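# Move the thin-walled cover from its holder onto the module

## Task

Lift the cover out of its holder and set it on the base plate so that it sits over the module. Its walls are thin, and any dent beyond the slightest one counts as failure. The cover must stay in place by itself at the end, with no robot support, for the task to count.

## Robot and tools

Robot: two UR7e-style six-joint arms, left_arm and right_arm, each with a Robotiq 2F-85 parallel gripper. Root link poses in the scene frame: left_arm at (+0.003, +0.319, 0) m with quat_wxyz (+1.000, 0, 0, -0.002); right_arm at (+0.034, -0.428, 0) m with quat_wxyz (+0.999, 0, 0, +0.034). The names left and right are labels only and say nothing about image sides.

Scene frame: origin on the table top midway between the arms, +x out over the table, +z up, left_arm toward +y. Every reported end-effector pose and velocity uses this frame. end_effector_position is the point between the pads when closed (link robotiq_pinch). The gripper's +z runs along the fingers and its y axis is the closing direction. Closed fingertips extend about 19 mm past that point, open ones about 6 mm. Closing also pushes the tips roughly 13 mm farther out, so keep that clearance above surfaces. A flat block juts about 9 cm from the last joint's axis toward gripper +x and rotates with it. Reported hand positions can be off, more so at long reach.

Tool execute_actions. Argument actions is a list holding zero or one item. An empty list returns the state without commanding anything. An action item is {"rows": [...], "steps": n}, n from 1 to 15 (default 15), each step 1/30 s. Each row is used for one step; if there are fewer rows than steps, the final row repeats. A wait item is {"steps": n} with n up to 300 and no rows; it returns once n steps have elapsed since the previous result. Optional pictures (boolean) turns camera images on or off; they are included by default. A refused call sends nothing.

Row layout: one flat list of 18 numbers covering both arms, always all 18 even if one arm is idle. First left_arm: 6 joint targets, then gripper position, force_limit, speed; then right_arm in the same 9-number order. Joint numbers are absolute target angles in radians, in the same column order as the Joint positions line: shoulder pan (-3.142 to 3.142), shoulder lift (-6.283 to 6.283), elbow (0.000 to 3.142), wrist 1, wrist 2, wrist 3 (each -6.283 to 6.283). A target more than 0.010 rad beyond a range end, and beyond the joint's last reported angle, gets the call refused. True ends may differ by up to 0.010 rad; requests past them are clipped, sometimes with a note "joint sent to its limit" (possibly about an earlier action). Per step, each joint target is clamped to within 0.575 rad of the measured angle, and if targets would move the gripper more than 100 mm from where it is, all are pulled back proportionally. Motion lags commands by about 0.17 s, and large moves may not be complete when the result arrives.

Gripper numbers, each in [-1, 1], are absolute settings, not offsets. position: +1 fully open (85 mm), pads touch near -0.8, -1 closes until blocked. force_limit: per-pad force, about 20 N at -1, 128 N at 0, 235 N at +1 (for a 40 mm object closed slowly); thin or tiny objects get less. speed: about 20 mm/s at -1, 85 at 0, 150 at +1; faster closing adds up to roughly 5 N (speed 0) or 12 N (speed +1). For a thin-walled cover, prefer low force and slow speed. New force_limit or speed only applies after a position change of at least 0.01; to soften a grip, open first. To leave a gripper untouched, repeat its previous three numbers, since 0 is a real command.

Result lines: each arm's end-effector pose and velocities; Joint positions and Joint velocities per arm (rad, rad/s); Wrist force and Wrist torque per arm in the gripper's own axes (contact, payload weight, inertia; offset up to about 4 N, noise up to 2.4 N, saturates near 50 N; "no reading" is normal at start). object_status: 0 moving, 1 blocked while opening, 2 blocked while closing (a grip), 3 reached target or pads met. After gripping with position -1, confirm status 2. position_measured is in counts: 3 open, about 78 = 60 mm, 130 = 40 mm, 180 = 20 mm, 230 pads touching. "joint command not followed" means a clearance check altered joint targets on some steps; HELD marks steps where the row was not sent.

Between calls the arms keep heading for the last row's targets until they settle or a step is HELD; only a new action moves them further.

Faults: a joint reaching its load limit (142 N m for the three big joints, 26.6 N m for the wrists, payload included), or 150 N of external force on the arm or held part, stops that arm for 10 s. Motor heat from holding loads warns at 70 °C and brakes the arm at 85 °C. Avoid collisions between the arms, hard pushes, drops, slams, and anything leaving the table. Loose objects may occasionally be nudged by something.

zoom_image: camera (cam_head_left, cam_head_right, cam_left_wrist, cam_right_wrist) and region [x0, y0, x1, y1] in pixels, origin top-left, at most 504 by 504; all images are 672x504. Calibration intrinsics and extrinsics are given per camera and may be slightly off.

read_manual: returns licence texts only. finished_scene: pass scene, the current scene number; it ends and grades the scene irreversibly, so call it only once the cover rests on its own over the module.

Each tool is called after ">>>" by a JSON object that holds its "method" and its "body", one argument or row to a line.

## Session

>>> {"method": "execute_actions", "body": {
  "actions": []
}}

Scene clock: 0.00 s of 5600.00 s.
left_arm: end_effector_position=(+0.0043, -0.1014, +0.2148) position_measured=3 object_status=3 end_effector_quat_wxyz=(-0.179, +0.854, -0.284, +0.398) end_effector_velocity=(-0.000, -0.000, +0.000) end_effector_angular_velocity=(-0.001, +0.001, -0.000) | right_arm: end_effector_position=(+0.4089, -0.3534, +0.1083) position_measured=3 object_status=3 end_effector_quat_wxyz=(-0.341, +0.568, +0.608, -0.437) end_effector_velocity=(+0.000, -0.000, -0.000) end_effector_angular_velocity=(-0.000, -0.001, -0.002)
Joint positions: left_arm=[-2.284 -1.502  1.862 -1.184 -1.003  1.268] | right_arm=[-0.099 -0.962  1.519 -0.961 -1.745  1.585]
Joint velocities: left_arm=[-0. -0. -0. -0. -0.  0.] | right_arm=[-0.001  0.    -0.001 -0.     0.001  0.   ]
Motor temperatures (°C, as the motors report them): left_arm=[23 25 24 34 31 31] | right_arm=[27 28 25 31 31 31]
Wrist force (N, on the end effector, along its own x y z axes, offset not removed): no reading
Wrist torque (N m, same axes, about the end effector's origin, offset not removed): no reading

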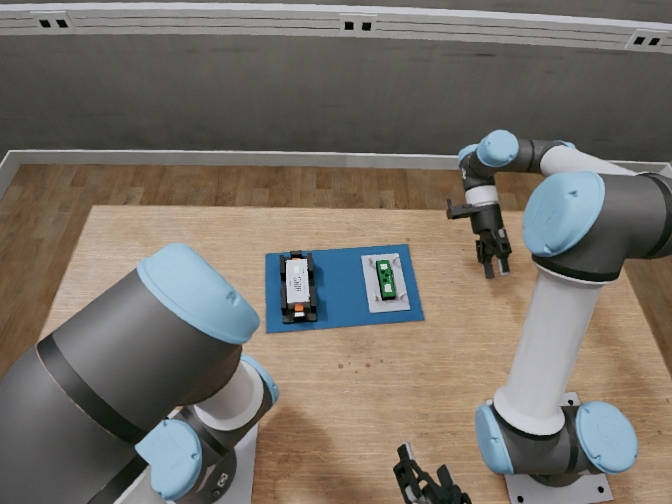

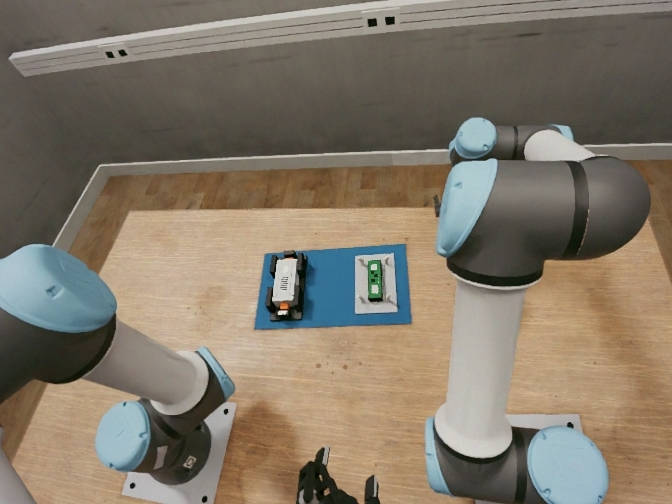

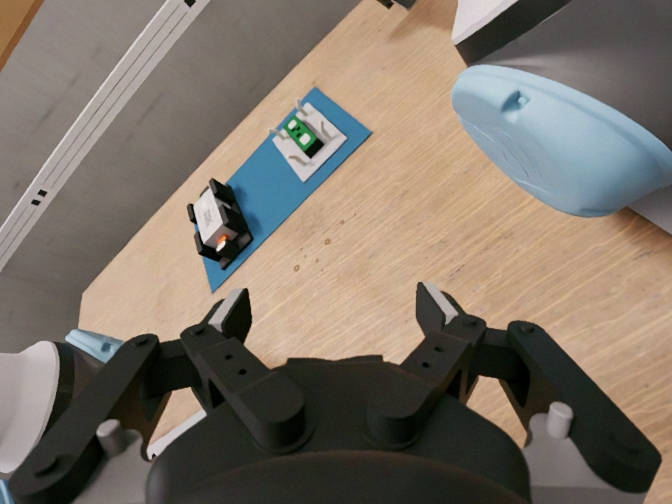

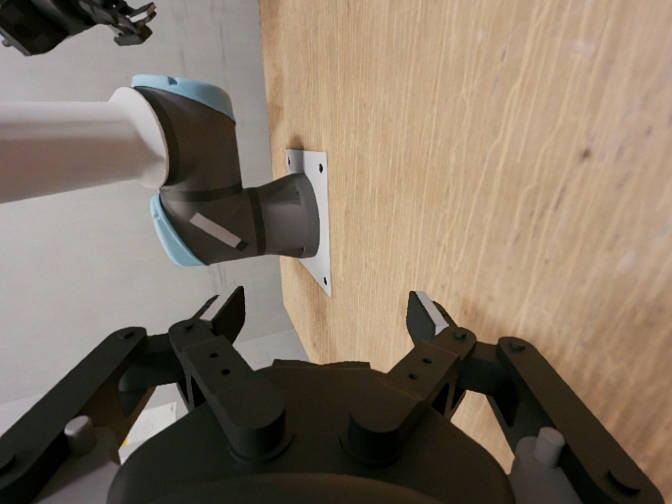

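>>> {"method": "zoom_image", "body": {
  "camera": "cam_head_left",
  "region": [250, 230, 440, 340]
}}

>>> {"method": "zoom_image", "body": {
  "camera": "cam_left_wrist",
  "region": [170, 70, 390, 300]
}}

Region (250, 230, 440, 340) of cam_head_left's 672x504 image, scaled by 2.653, with more detail than that image has; it fills the top 292 rows of this view, and the rest is white.

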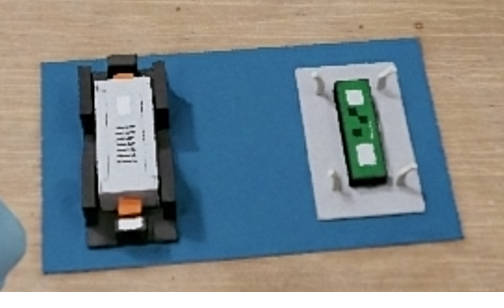

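Region (170, 70, 390, 300) of cam_left_wrist's 672x504 image, scaled by 2.191, with more detail than that image has; it fills the left 482 columns of this view, and the rest is white.

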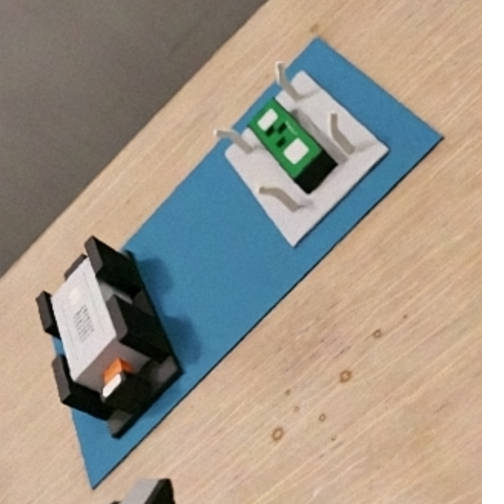

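>>> {"method": "execute_actions", "body": {
  "actions": [
    {"rows":[[-0.888,-1.867,2.128,-1.832,-1.571,2.253,1,-1,0,-0.6,-0.962,1.519,-0.961,-1.745,1.585,1,-1,0]]}
  ],
  "pictures": false
}}

>>> {"method": "execute_actions", "body": {
  "actions": [
    {"steps":60}
  ]
}}

Scene clock: 19.60 s of 5600.00 s.
left_arm: end_effector_position=(+0.2015, +0.0030, +0.1923) position_measured=3 object_status=3 end_effector_quat_wxyz=(-0.053, +0.985, -0.164, +0.016) end_effector_velocity=(+0.485, +0.279, +0.026) end_effector_angular_velocity=(-0.360, +0.275, +0.926) | right_arm: end_effector_position=(+0.4012, -0.5354, +0.1085) position_measured=3 object_status=3 end_effector_quat_wxyz=(-0.435, +0.697, +0.456, -0.343) end_effector_velocity=(-0.025, -0.081, -0.000) end_effector_angular_velocity=(+0.002, +0.004, -0.221)
Joint positions: left_arm=[-1.42  -1.835  2.107 -1.752 -1.509  2.045] | right_arm=[-0.58  -0.962  1.519 -0.961 -1.745  1.585]
Joint velocities: left_arm=[ 1.72  -0.129  0.085 -0.323 -0.252  0.822] | right_arm=[-0.222  0.     0.003  0.001 -0.    -0.   ]
Motor temperatures (°C, as the motors report them): left_arm=[23 25 24 34 31 31] | right_arm=[27 28 25 31 31 31]
Wrist force (N, on the end effector, along its own x y z axes, offset not removed): left_arm=[3.8 1.7 -0.2] | right_arm=[-1.5 2.4 -1.0]
Wrist torque (N m, same axes, about the end effector's origin, offset not removed): left_arm=[0.39 -0.65 0.34] | right_arm=[0.65 0.38 0.06]
Steps of this call (steps 1 to 90: nothing new was sent; then 16.10 s passed at rest; steps 91 to 105: all 15 steps of this action). Readings (joint positions | what the end effector reports):
91: left_arm=[-2.283 -1.502 1.863 -1.185 -1.004 1.269] | right_arm=[-0.100 -0.962 1.519 -0.961 -1.745 1.585] | left_arm position_measured=3 object_status=3 | right_arm position_measured=3 object_status=3
92: left_arm=[-2.272 -1.513 1.873 -1.196 -1.015 1.280] | right_arm=[-0.111 -0.962 1.519 -0.961 -1.745 1.585] | left_arm position_measured=3 object_status=3 | right_arm position_measured=3 object_status=3
94: left_arm=[-2.191 -1.591 1.940 -1.277 -1.096 1.362] | right_arm=[-0.188 -0.962 1.519 -0.961 -1.745 1.585] | left_arm position_measured=3 object_status=3 | right_arm position_measured=3 object_status=3
98: left_arm=[-1.889 -1.767 2.062 -1.569 -1.370 1.663] | right_arm=[-0.384 -0.962 1.519 -0.961 -1.745 1.585] | left_arm position_measured=3 object_status=3 | right_arm position_measured=3 object_status=3
105: the state above

Scene clock: 21.60 s of 5600.00 s.
left_arm: end_effector_position=(+0.3296, +0.1267, +0.2000) position_measured=3 object_status=3 end_effector_quat_wxyz=(+0.000, +1.000, -0.002, -0.000) end_effector_velocity=(-0.000, +0.000, +0.001) end_effector_angular_velocity=(-0.001, -0.001, +0.000) | right_arm: end_effector_position=(+0.3990, -0.5429, +0.1085) position_measured=3 object_status=3 end_effector_quat_wxyz=(-0.438, +0.701, +0.449, -0.338) end_effector_velocity=(+0.000, +0.000, +0.000) end_effector_angular_velocity=(+0.000, +0.001, +0.001)
Joint positions: left_arm=[-0.888 -1.867  2.128 -1.832 -1.571  2.253] | right_arm=[-0.6   -0.962  1.519 -0.961 -1.745  1.585]
Joint velocities: left_arm=[ 0.    -0.001 -0.     0.    -0.    -0.   ] | right_arm=[ 0.001  0.    -0.001  0.001  0.    -0.   ]
Motor temperatures (°C, as the motors report them): left_arm=[23 25 24 34 31 31] | right_arm=[27 28 25 31 31 31]
Wrist force (N, on the end effector, along its own x y z axes, offset not removed): left_arm=[0.6 -2.5 1.3] | right_arm=[-2.4 -3.5 1.9]
Wrist torque (N m, same axes, about the end effector's origin, offset not removed): left_arm=[-0.26 0.06 0.35] | right_arm=[-0.34 0.60 -0.07]
Steps of this call (steps 1 to 30: the robot went on to your last target; steps 31 to 60: nothing new was sent). Readings (joint positions | what the end effector reports):
1: left_arm=[-1.362 -1.840 2.110 -1.762 -1.517 2.071] | right_arm=[-0.586 -0.962 1.519 -0.961 -1.745 1.585] | left_arm position_measured=3 object_status=3 | right_arm position_measured=3 object_status=3
2: left_arm=[-1.306 -1.843 2.112 -1.771 -1.524 2.095] | right_arm=[-0.590 -0.962 1.519 -0.961 -1.745 1.585] | left_arm position_measured=3 object_status=3 | right_arm position_measured=3 object_status=3
4: left_arm=[-1.193 -1.851 2.117 -1.790 -1.538 2.141] | right_arm=[-0.595 -0.962 1.519 -0.961 -1.745 1.585] | left_arm position_measured=3 object_status=3 | right_arm position_measured=3 object_status=3
8: left_arm=[-0.987 -1.862 2.125 -1.819 -1.561 2.219] | right_arm=[-0.599 -0.962 1.519 -0.961 -1.745 1.585] | left_arm position_measured=3 object_status=3 | right_arm position_measured=3 object_status=3
60: the state above
All arms were judged still, so your last target was given up. Only a new action makes them travel on or press farther. Fingers that are still opening or closing keep moving.
camera_calibration (this result's frames):
cam_left_wrist: T_world_to_cam=[[-0.0355354, -0.998976, 0.0279916, 0.130671], [-0.950037, 0.0424594, 0.309235, 0.276662], [-0.310107, -0.0156042, -0.950574, 0.448793], [0, 0, 0, 1]] pos_world=[0.406656, 0.125793, 0.337399]
cam_right_wrist: T_world_to_cam=[[0.332414, -0.210444, -0.919355, -0.154672], [-0.0998215, -0.977163, 0.187584, -0.480262], [-0.937836, 0.0294159, -0.345829, 0.58011], [0, 0, 0, 1]] pos_world=[0.547523, -0.518909, 0.14851]

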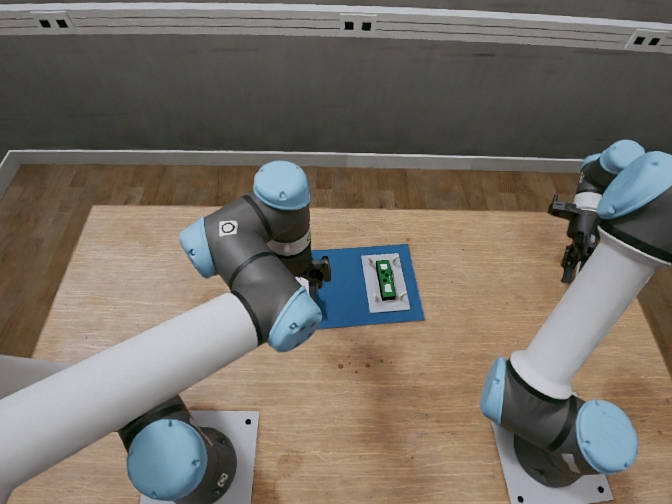

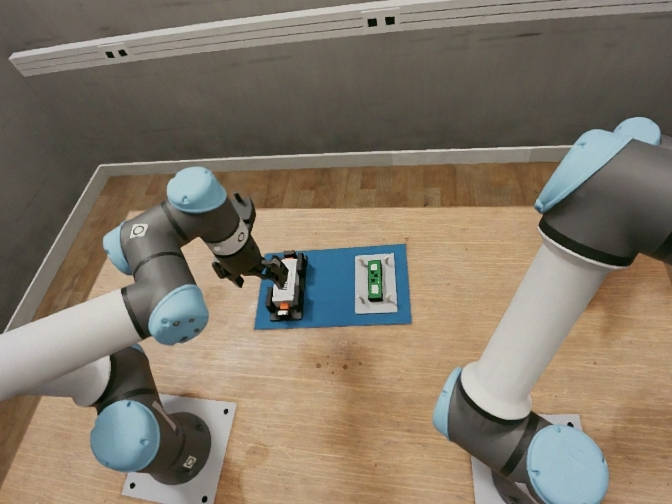

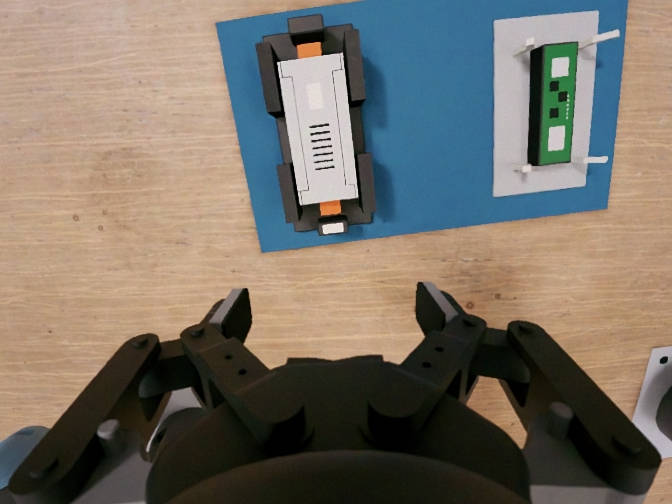

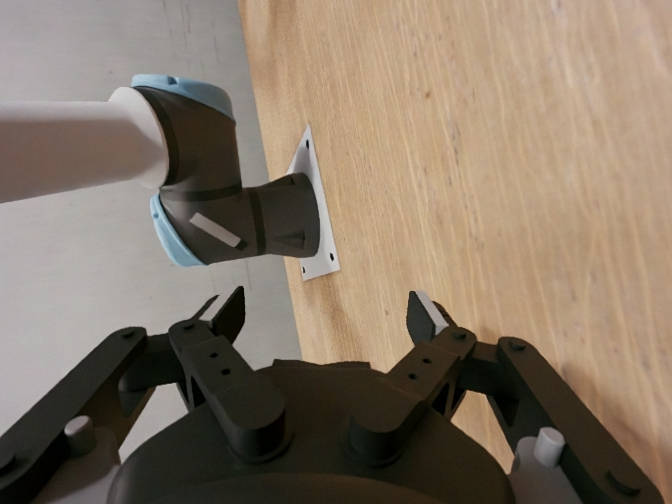

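>>> {"method": "zoom_image", "body": {
  "camera": "cam_left_wrist",
  "region": [210, 0, 430, 250]
}}

>>> {"method": "zoom_image", "body": {
  "camera": "cam_left_wrist",
  "region": [450, 0, 670, 250]
}}

Region (210, 0, 430, 250) of cam_left_wrist's 672x504 image, scaled by 2.016, with more detail than that image has; it fills the left 444 columns of this view, and the rest is white.

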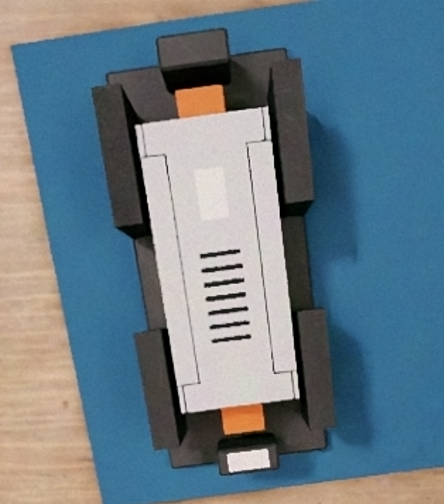

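Region (450, 0, 670, 250) of cam_left_wrist's 672x504 image, scaled by 2.016, with more detail than that image has; it fills the left 444 columns of this view, and the rest is white.

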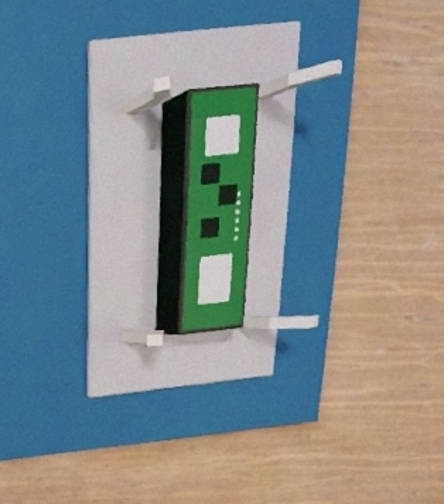

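>>> {"method": "execute_actions", "body": {
  "actions": [
    {"rows":[[-0.711,-1.5634,2.0975,-2.1049,-1.571,2.337,1,-1,0,-0.6,-0.962,1.519,-0.961,-1.745,1.585,1,-1,0]]}
  ],
  "pictures": false
}}

>>> {"method": "execute_actions", "body": {
  "actions": [
    {"steps":20}
  ]
}}

Scene clock: 46.87 s of 5600.00 s.
left_arm: end_effector_position=(+0.4219, +0.1306, +0.1215) position_measured=3 object_status=3 end_effector_quat_wxyz=(+0.000, +0.999, +0.044, +0.000) end_effector_velocity=(+0.013, +0.003, -0.016) end_effector_angular_velocity=(+0.003, +0.003, +0.014) | right_arm: end_effector_position=(+0.3990, -0.5429, +0.1085) position_measured=3 object_status=3 end_effector_quat_wxyz=(-0.438, +0.701, +0.449, -0.338) end_effector_velocity=(-0.000, +0.000, -0.000) end_effector_angular_velocity=(+0.001, +0.001, -0.001)
Joint positions: left_arm=[-0.713 -1.568  2.098 -2.101 -1.571  2.336] | right_arm=[-0.6   -0.962  1.519 -0.961 -1.745  1.585]
Joint velocities: left_arm=[ 0.024  0.048 -0.004 -0.041  0.     0.01 ] | right_arm=[-0.     0.001 -0.     0.001  0.001  0.   ]
Motor temperatures (°C, as the motors report them): left_arm=[23 25 24 34 31 31] | right_arm=[27 28 25 31 31 31]
Wrist force (N, on the end effector, along its own x y z axes, offset not removed): left_arm=[0.9 -2.7 1.4] | right_arm=[-1.5 4.9 -0.4]
Wrist torque (N m, same axes, about the end effector's origin, offset not removed): left_arm=[-0.24 0.03 0.02] | right_arm=[0.90 0.25 -0.06]
Steps of this call (steps 1 to 90: nothing new was sent; then 21.77 s passed at rest; steps 91 to 105: all 15 steps of this action). Readings (joint positions | what the end effector reports):
91: left_arm=[-0.887 -1.866 2.127 -1.833 -1.571 2.254] | right_arm=[-0.600 -0.962 1.519 -0.961 -1.745 1.585] | left_arm position_measured=3 object_status=3 | right_arm position_measured=3 object_status=3
92: left_arm=[-0.876 -1.855 2.123 -1.844 -1.571 2.264] | right_arm=[-0.600 -0.962 1.519 -0.961 -1.745 1.585] | left_arm position_measured=3 object_status=3 | right_arm position_measured=3 object_status=3
94: left_arm=[-0.818 -1.777 2.113 -1.919 -1.571 2.293] | right_arm=[-0.600 -0.962 1.519 -0.961 -1.745 1.585] | left_arm position_measured=3 object_status=3 | right_arm position_measured=3 object_status=3
98: left_arm=[-0.739 -1.620 2.102 -2.056 -1.571 2.326] | right_arm=[-0.600 -0.962 1.519 -0.961 -1.745 1.585] | left_arm position_measured=3 object_status=3 | right_arm position_measured=3 object_status=3
105: the state above

Scene clock: 47.53 s of 5600.00 s.
left_arm: end_effector_position=(+0.4231, +0.1309, +0.1201) position_measured=3 object_status=3 end_effector_quat_wxyz=(+0.000, +0.999, +0.045, -0.000) end_effector_velocity=(+0.000, -0.001, +0.000) end_effector_angular_velocity=(-0.002, -0.001, -0.001) | right_arm: end_effector_position=(+0.3990, -0.5429, +0.1085) position_measured=3 object_status=3 end_effector_quat_wxyz=(-0.438, +0.701, +0.449, -0.338) end_effector_velocity=(+0.000, +0.000, +0.000) end_effector_angular_velocity=(-0.000, -0.000, +0.002)
Joint positions: left_arm=[-0.711 -1.563  2.097 -2.105 -1.571  2.337] | right_arm=[-0.6   -0.962  1.519 -0.961 -1.745  1.585]
Joint velocities: left_arm=[-0.     0.     0.    -0.002 -0.001  0.001] | right_arm=[ 0.001 -0.    -0.001  0.001 -0.001 -0.   ]
Motor temperatures (°C, as the motors report them): left_arm=[23 25 24 34 31 31] | right_arm=[27 28 25 31 31 31]
Wrist force (N, on the end effector, along its own x y z axes, offset not removed): left_arm=[0.4 1.0 -0.6] | right_arm=[-0.2 4.3 -0.6]
Wrist torque (N m, same axes, about the end effector's origin, offset not removed): left_arm=[0.45 0.21 0.34] | right_arm=[0.83 0.24 -0.22]
Steps of this call (steps 1 to 15: the robot went on to your last target; steps 16 to 20: nothing new was sent). Readings (joint positions | what the end effector reports):
1: left_arm=[-0.713 -1.567 2.098 -2.102 -1.571 2.336] | right_arm=[-0.600 -0.962 1.519 -0.961 -1.745 1.585] | left_arm position_measured=3 object_status=3 | right_arm position_measured=3 object_status=3
2: left_arm=[-0.712 -1.566 2.098 -2.103 -1.571 2.337] | right_arm=[-0.600 -0.962 1.519 -0.961 -1.745 1.585] | left_arm position_measured=3 object_status=3 | right_arm position_measured=3 object_status=3
4: left_arm=[-0.712 -1.564 2.098 -2.104 -1.571 2.337] | right_arm=[-0.600 -0.962 1.519 -0.961 -1.745 1.585] | left_arm position_measured=3 object_status=3 | right_arm position_measured=3 object_status=3
8: left_arm=[-0.711 -1.564 2.098 -2.105 -1.571 2.337] | right_arm=[-0.600 -0.962 1.519 -0.961 -1.745 1.585] | left_arm position_measured=3 object_status=3 | right_arm position_measured=3 object_status=3
20: the state above
All arms were judged still, so your last target was given up. Only a new action makes them travel on or press farther. Fingers that are still opening or closing keep moving.
camera_calibration (this result's frames):
cam_left_wrist: T_world_to_cam=[[0.0573915, -0.997963, 0.0278537, 0.100982], [-0.949836, -0.0459897, 0.309348, 0.401577], [-0.307437, -0.0442104, -0.950541, 0.404463], [0, 0, 0, 1]] pos_world=[0.499984, 0.137126, 0.257419]
cam_right_wrist: T_world_to_cam=[[0.332413, -0.210444, -0.919355, -0.154672], [-0.0998211, -0.977163, 0.187584, -0.480262], [-0.937836, 0.0294156, -0.345829, 0.58011], [0, 0, 0, 1]] pos_world=[0.547523, -0.518909, 0.14851]

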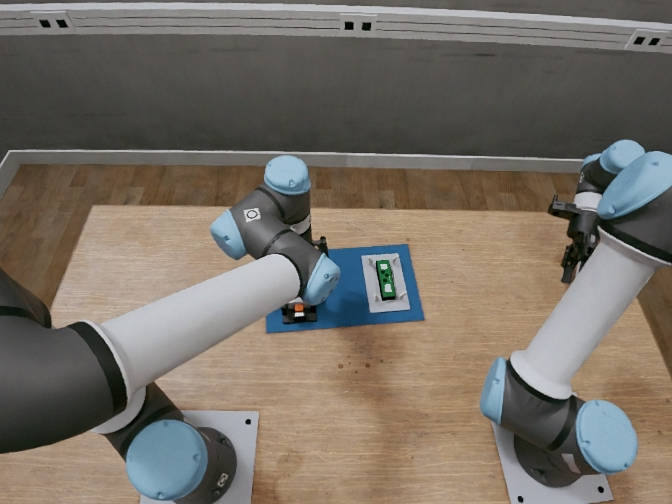

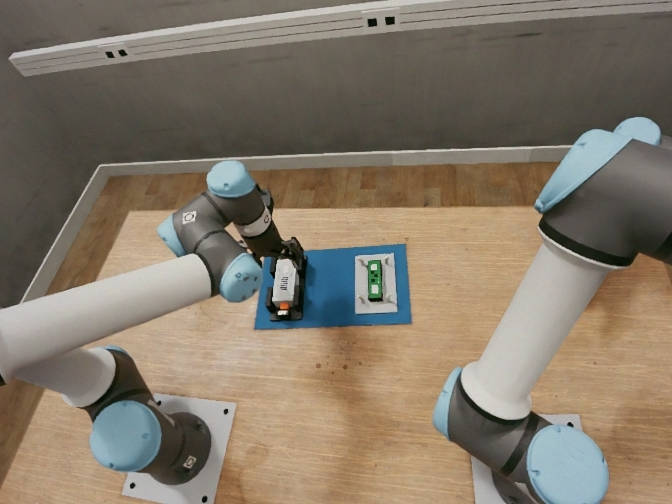

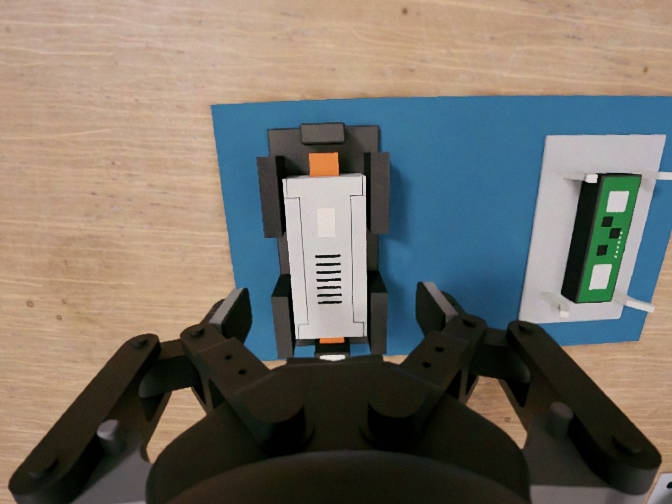

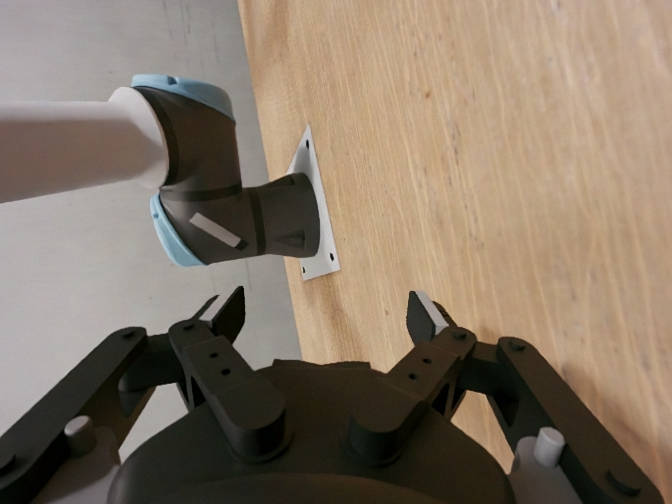

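>>> {"method": "execute_actions", "body": {
  "actions": [
    {"rows":[[-0.709,-1.52,2.134,-2.185,-1.571,2.329,0.55,-1,0,-0.6,-0.962,1.519,-0.961,-1.745,1.585,1,-1,0],[-0.709,-1.52,2.134,-2.185,-1.571,2.329,0.55,-1,0,-0.6,-0.962,1.519,-0.961,-1.745,1.585,1,-1,0],[-0.709,-1.52,2.134,-2.185,-1.571,2.329,0.55,-1,0,-0.6,-0.962,1.519,-0.961,-1.745,1.585,1,-1,0],[-0.709,-1.48,2.167,-2.258,-1.571,2.329,0.55,-1,0,-0.6,-0.962,1.519,-0.961,-1.745,1.585,1,-1,0],[-0.709,-1.48,2.167,-2.258,-1.571,2.329,0.55,-1,0,-0.6,-0.962,1.519,-0.961,-1.745,1.585,1,-1,0],[-0.709,-1.48,2.167,-2.258,-1.571,2.329,0.55,-1,0,-0.6,-0.962,1.519,-0.961,-1.745,1.585,1,-1,0],[-0.709,-1.4362,2.1983,-2.3329,-1.571,2.329,0.55,-1,0,-0.6,-0.962,1.519,-0.961,-1.745,1.585,1,-1,0]]}
  ],
  "pictures": false
}}

>>> {"method": "execute_actions", "body": {
  "actions": [
    {"steps":15}
  ]
}}

Scene clock: 61.07 s of 5600.00 s.
left_arm: end_effector_position=(+0.4236, +0.1317, +0.0474) position_measured=59 object_status=0 end_effector_quat_wxyz=(-0.000, +0.999, +0.050, -0.000) end_effector_velocity=(-0.000, +0.001, -0.025) end_effector_angular_velocity=(-0.003, -0.004, +0.001) | right_arm: end_effector_position=(+0.3990, -0.5429, +0.1085) position_measured=3 object_status=3 end_effector_quat_wxyz=(-0.438, +0.701, +0.449, -0.338) end_effector_velocity=(-0.000, +0.000, -0.000) end_effector_angular_velocity=(+0.001, +0.001, +0.000)
Joint positions: left_arm=[-0.709 -1.44   2.195 -2.325 -1.571  2.329] | right_arm=[-0.6   -0.962  1.519 -0.961 -1.745  1.585]
Joint velocities: left_arm=[ 0.     0.046  0.034 -0.084  0.001 -0.   ] | right_arm=[ 0.     0.001  0.001 -0.     0.    -0.   ]
Motor temperatures (°C, as the motors report them): left_arm=[23 25 24 34 31 31] | right_arm=[27 28 25 31 31 31]
Wrist force (N, on the end effector, along its own x y z axes, offset not removed): left_arm=[1.1 -0.8 -1.4] | right_arm=[0.4 1.6 2.4]
Wrist torque (N m, same axes, about the end effector's origin, offset not removed): left_arm=[0.12 0.04 0.01] | right_arm=[0.49 0.08 0.01]
Steps of this call (steps 1 to 90: nothing new was sent; then 10.03 s passed at rest; steps 91 to 105: all 15 steps of this action). Readings (joint positions | what the end effector reports):
91: left_arm=[-0.711 -1.562 2.098 -2.106 -1.571 2.337] | right_arm=[-0.600 -0.962 1.519 -0.961 -1.745 1.585] | left_arm position_measured=3 object_status=0 | right_arm position_measured=3 object_status=3
92: left_arm=[-0.711 -1.555 2.104 -2.116 -1.571 2.335] | right_arm=[-0.600 -0.962 1.519 -0.961 -1.745 1.585] | left_arm position_measured=4 object_status=0 | right_arm position_measured=3 object_status=3
94: left_arm=[-0.710 -1.537 2.120 -2.150 -1.571 2.332] | right_arm=[-0.600 -0.962 1.519 -0.961 -1.745 1.585] | left_arm position_measured=14 object_status=0 | right_arm position_measured=3 object_status=3
98: left_arm=[-0.709 -1.488 2.160 -2.238 -1.571 2.330] | right_arm=[-0.600 -0.962 1.519 -0.961 -1.745 1.585] | left_arm position_measured=43 object_status=0 | right_arm position_measured=3 object_status=3
105: the state above

Scene clock: 61.57 s of 5600.00 s.
left_arm: end_effector_position=(+0.4235, +0.1317, +0.0451) position_measured=59 object_status=3 end_effector_quat_wxyz=(+0.000, +0.999, +0.050, -0.000) end_effector_velocity=(-0.000, +0.000, -0.000) end_effector_angular_velocity=(+0.001, +0.001, -0.000) | right_arm: end_effector_position=(+0.3990, -0.5429, +0.1085) position_measured=3 object_status=3 end_effector_quat_wxyz=(-0.438, +0.701, +0.449, -0.338) end_effector_velocity=(-0.000, +0.000, +0.000) end_effector_angular_velocity=(+0.001, +0.001, -0.000)
Joint positions: left_arm=[-0.709 -1.436  2.198 -2.333 -1.571  2.329] | right_arm=[-0.6   -0.962  1.519 -0.961 -1.745  1.585]
Joint velocities: left_arm=[0.    0.001 0.    0.001 0.    0.   ] | right_arm=[ 0.     0.    -0.     0.001  0.     0.   ]
Motor temperatures (°C, as the motors report them): left_arm=[23 25 24 34 31 31] | right_arm=[27 28 25 31 31 31]
Wrist force (N, on the end effector, along its own x y z axes, offset not removed): left_arm=[-1.2 0.1 -1.1] | right_arm=[-1.7 2.0 -1.0]
Wrist torque (N m, same axes, about the end effector's origin, offset not removed): left_arm=[-0.01 0.29 0.35] | right_arm=[0.71 0.32 0.01]
Steps of this call (steps 1 to 15: the robot went on to your last target). Readings (joint positions | what the end effector reports):
1: left_arm=[-0.709 -1.439 2.196 -2.327 -1.571 2.329] | right_arm=[-0.600 -0.962 1.519 -0.961 -1.745 1.585] | left_arm position_measured=59 object_status=0 | right_arm position_measured=3 object_status=3
2: left_arm=[-0.709 -1.438 2.197 -2.329 -1.571 2.329] | right_arm=[-0.600 -0.962 1.519 -0.961 -1.745 1.585] | left_arm position_measured=59 object_status=0 | right_arm position_measured=3 object_status=3
4: left_arm=[-0.709 -1.437 2.198 -2.331 -1.571 2.329] | right_arm=[-0.600 -0.962 1.519 -0.961 -1.745 1.585] | left_arm position_measured=59 object_status=0 | right_arm position_measured=3 object_status=3
8: left_arm=[-0.709 -1.436 2.198 -2.332 -1.571 2.329] | right_arm=[-0.600 -0.962 1.519 -0.961 -1.745 1.585] | left_arm position_measured=59 object_status=3 | right_arm position_measured=3 object_status=3
15: the state above
All arms were judged still, so your last target was given up. Only a new action makes them travel on or press farther. Fingers that are still opening or closing keep moving.
camera_calibration (this result's frames):
cam_left_wrist: T_world_to_cam=[[0.0673692, -0.997339, 0.0278507, 0.0995622], [-0.94933, -0.0554878, 0.309343, 0.426217], [-0.306975, -0.0472797, -0.950543, 0.333581], [0, 0, 0, 1]] pos_world=[0.500314, 0.138719, 0.182462]
cam_right_wrist: T_world_to_cam=[[0.332414, -0.210444, -0.919355, -0.154672], [-0.0998212, -0.977163, 0.187584, -0.480262], [-0.937836, 0.0294156, -0.345829, 0.58011], [0, 0, 0, 1]] pos_world=[0.547523, -0.518909, 0.14851]

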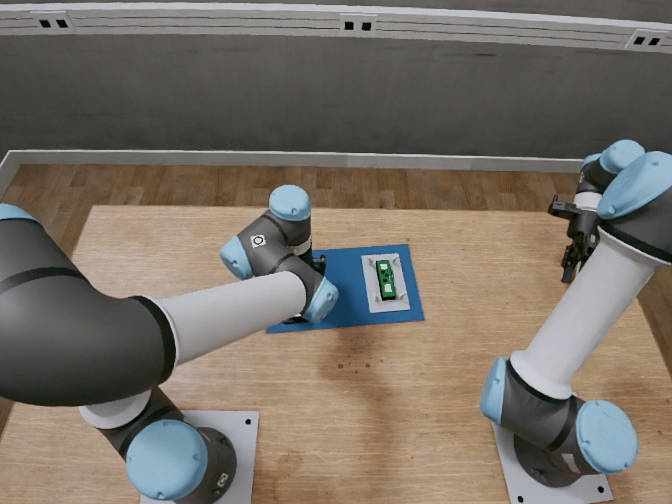

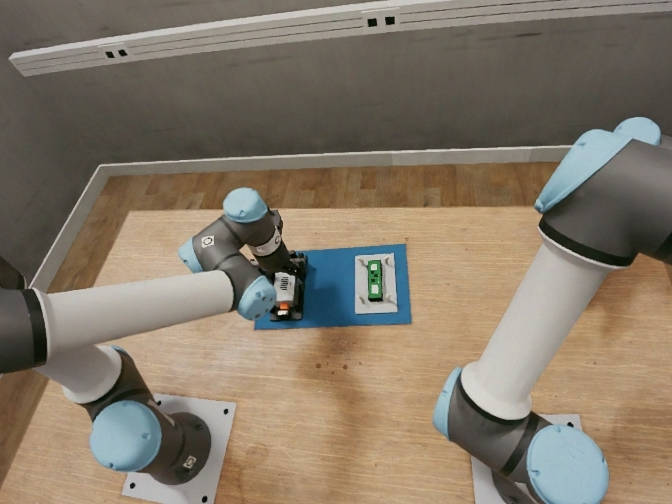

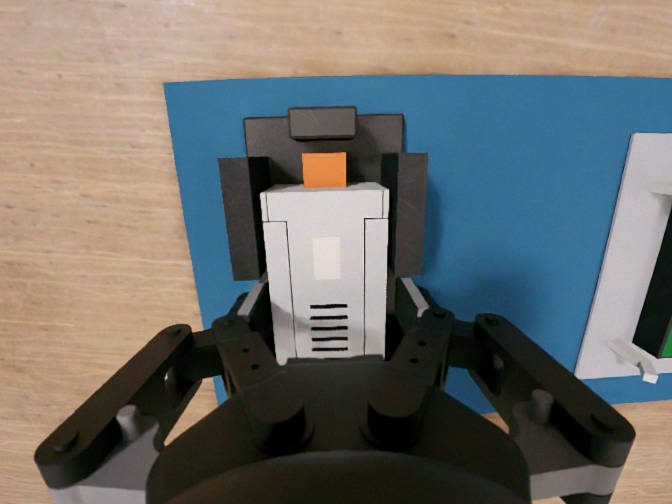

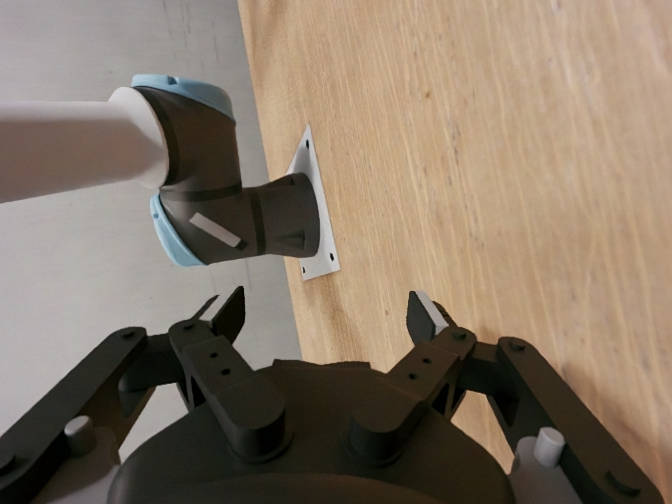

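>>> {"method": "execute_actions", "body": {
  "actions": [
    {"rows":[[-0.703,-1.4362,2.1983,-2.3329,-1.571,2.335,0.42,-1,-1,-0.6,-0.962,1.519,-0.961,-1.745,1.585,1,-1,0]]}
  ]
}}

>>> {"method": "zoom_image", "body": {
  "camera": "cam_left_wrist",
  "region": [220, 240, 450, 380]
}}

Scene clock: 67.53 s of 5600.00 s.
left_arm: end_effector_position=(+0.4246, +0.1342, +0.0451) position_measured=76 object_status=0 end_effector_quat_wxyz=(+0.000, +0.999, +0.050, -0.000) end_effector_velocity=(-0.000, +0.000, -0.000) end_effector_angular_velocity=(-0.001, +0.001, +0.000) | right_arm: end_effector_position=(+0.3990, -0.5429, +0.1085) position_measured=3 object_status=3 end_effector_quat_wxyz=(-0.438, +0.701, +0.449, -0.338) end_effector_velocity=(-0.000, +0.000, +0.000) end_effector_angular_velocity=(+0.000, +0.001, -0.001)
Joint positions: left_arm=[-0.703 -1.436  2.198 -2.333 -1.571  2.335] | right_arm=[-0.6   -0.962  1.519 -0.961 -1.745  1.585]
Joint velocities: left_arm=[ 0.001  0.     0.    -0.    -0.001  0.   ] | right_arm=[-0.     0.     0.     0.001  0.     0.   ]
Motor temperatures (°C, as the motors report them): left_arm=[23 25 24 34 31 31] | right_arm=[27 28 25 31 31 31]
Wrist force (N, on the end effector, along its own x y z axes, offset not removed): left_arm=[-1.2 -3.4 0.4] | right_arm=[3.1 2.4 0.0]
Wrist torque (N m, same axes, about the end effector's origin, offset not removed): left_arm=[-0.22 0.57 0.06] | right_arm=[0.47 -0.47 -0.13]
Steps of this call (steps 1 to 90: nothing new was sent; then 2.47 s passed at rest; steps 91 to 105: all 15 steps of this action). Readings (joint positions | what the end effector reports):
91: left_arm=[-0.709 -1.436 2.198 -2.333 -1.571 2.329] | right_arm=[-0.600 -0.962 1.519 -0.961 -1.745 1.585] | left_arm position_measured=59 object_status=0 | right_arm position_measured=3 object_status=3
92: left_arm=[-0.708 -1.436 2.198 -2.333 -1.571 2.330] | right_arm=[-0.600 -0.962 1.519 -0.961 -1.745 1.585] | left_arm position_measured=60 object_status=0 | right_arm position_measured=3 object_status=3
94: left_arm=[-0.705 -1.436 2.198 -2.333 -1.571 2.332] | right_arm=[-0.600 -0.962 1.519 -0.961 -1.745 1.585] | left_arm position_measured=62 object_status=0 | right_arm position_measured=3 object_status=3
98: left_arm=[-0.704 -1.436 2.198 -2.333 -1.571 2.334] | right_arm=[-0.600 -0.962 1.519 -0.961 -1.745 1.585] | left_arm position_measured=69 object_status=0 | right_arm position_measured=3 object_status=3
105: the state above
camera_calibration (this result's frames):
cam_left_wrist: T_world_to_cam=[[0.0673675, -0.99734, 0.0278476, 0.10199], [-0.949329, -0.055487, 0.309346, 0.42741], [-0.306978, -0.0472764, -0.950542, 0.334026], [0, 0, 0, 1]] pos_world=[0.501421, 0.141226, 0.182448]
cam_right_wrist: T_world_to_cam=[[0.332408, -0.210441, -0.919358, -0.15467], [-0.0998202, -0.977164, 0.187581, -0.480262], [-0.937838, 0.0294169, -0.345824, 0.580109], [0, 0, 0, 1]] pos_world=[0.547523, -0.518909, 0.148507]

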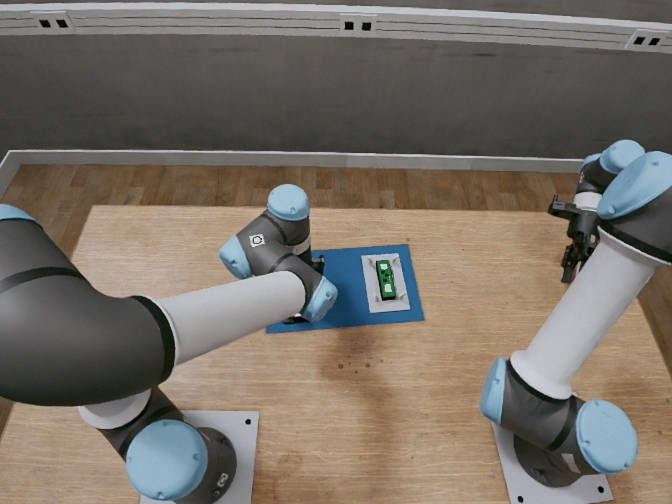

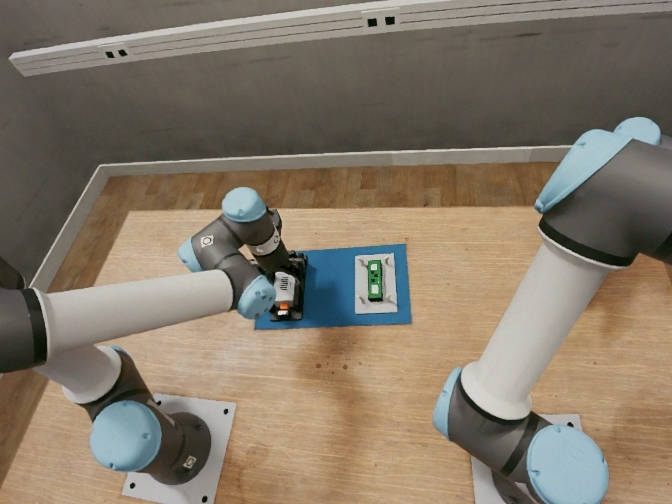

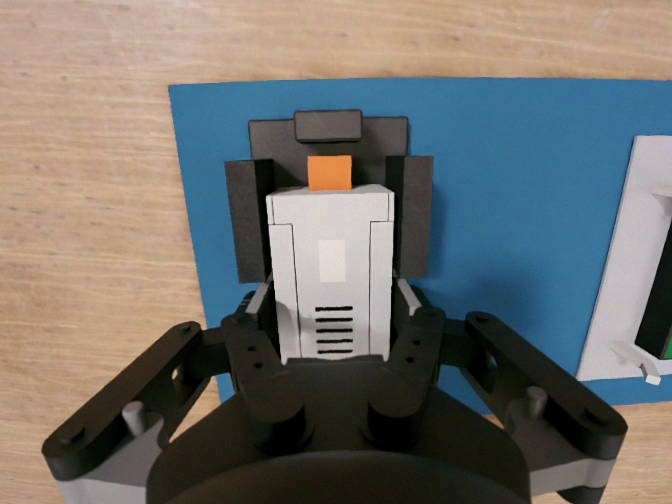

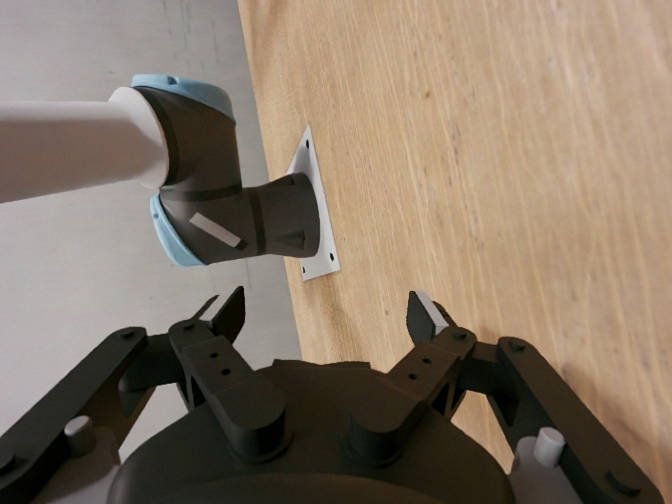

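Region (220, 240, 450, 380) of cam_left_wrist's 672x504 image, scaled by 2.191, with more detail than that image has; it fills the top 307 rows of this view, and the rest is white.

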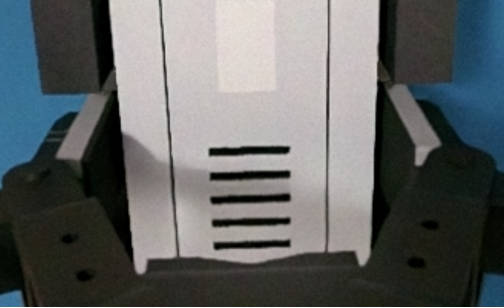

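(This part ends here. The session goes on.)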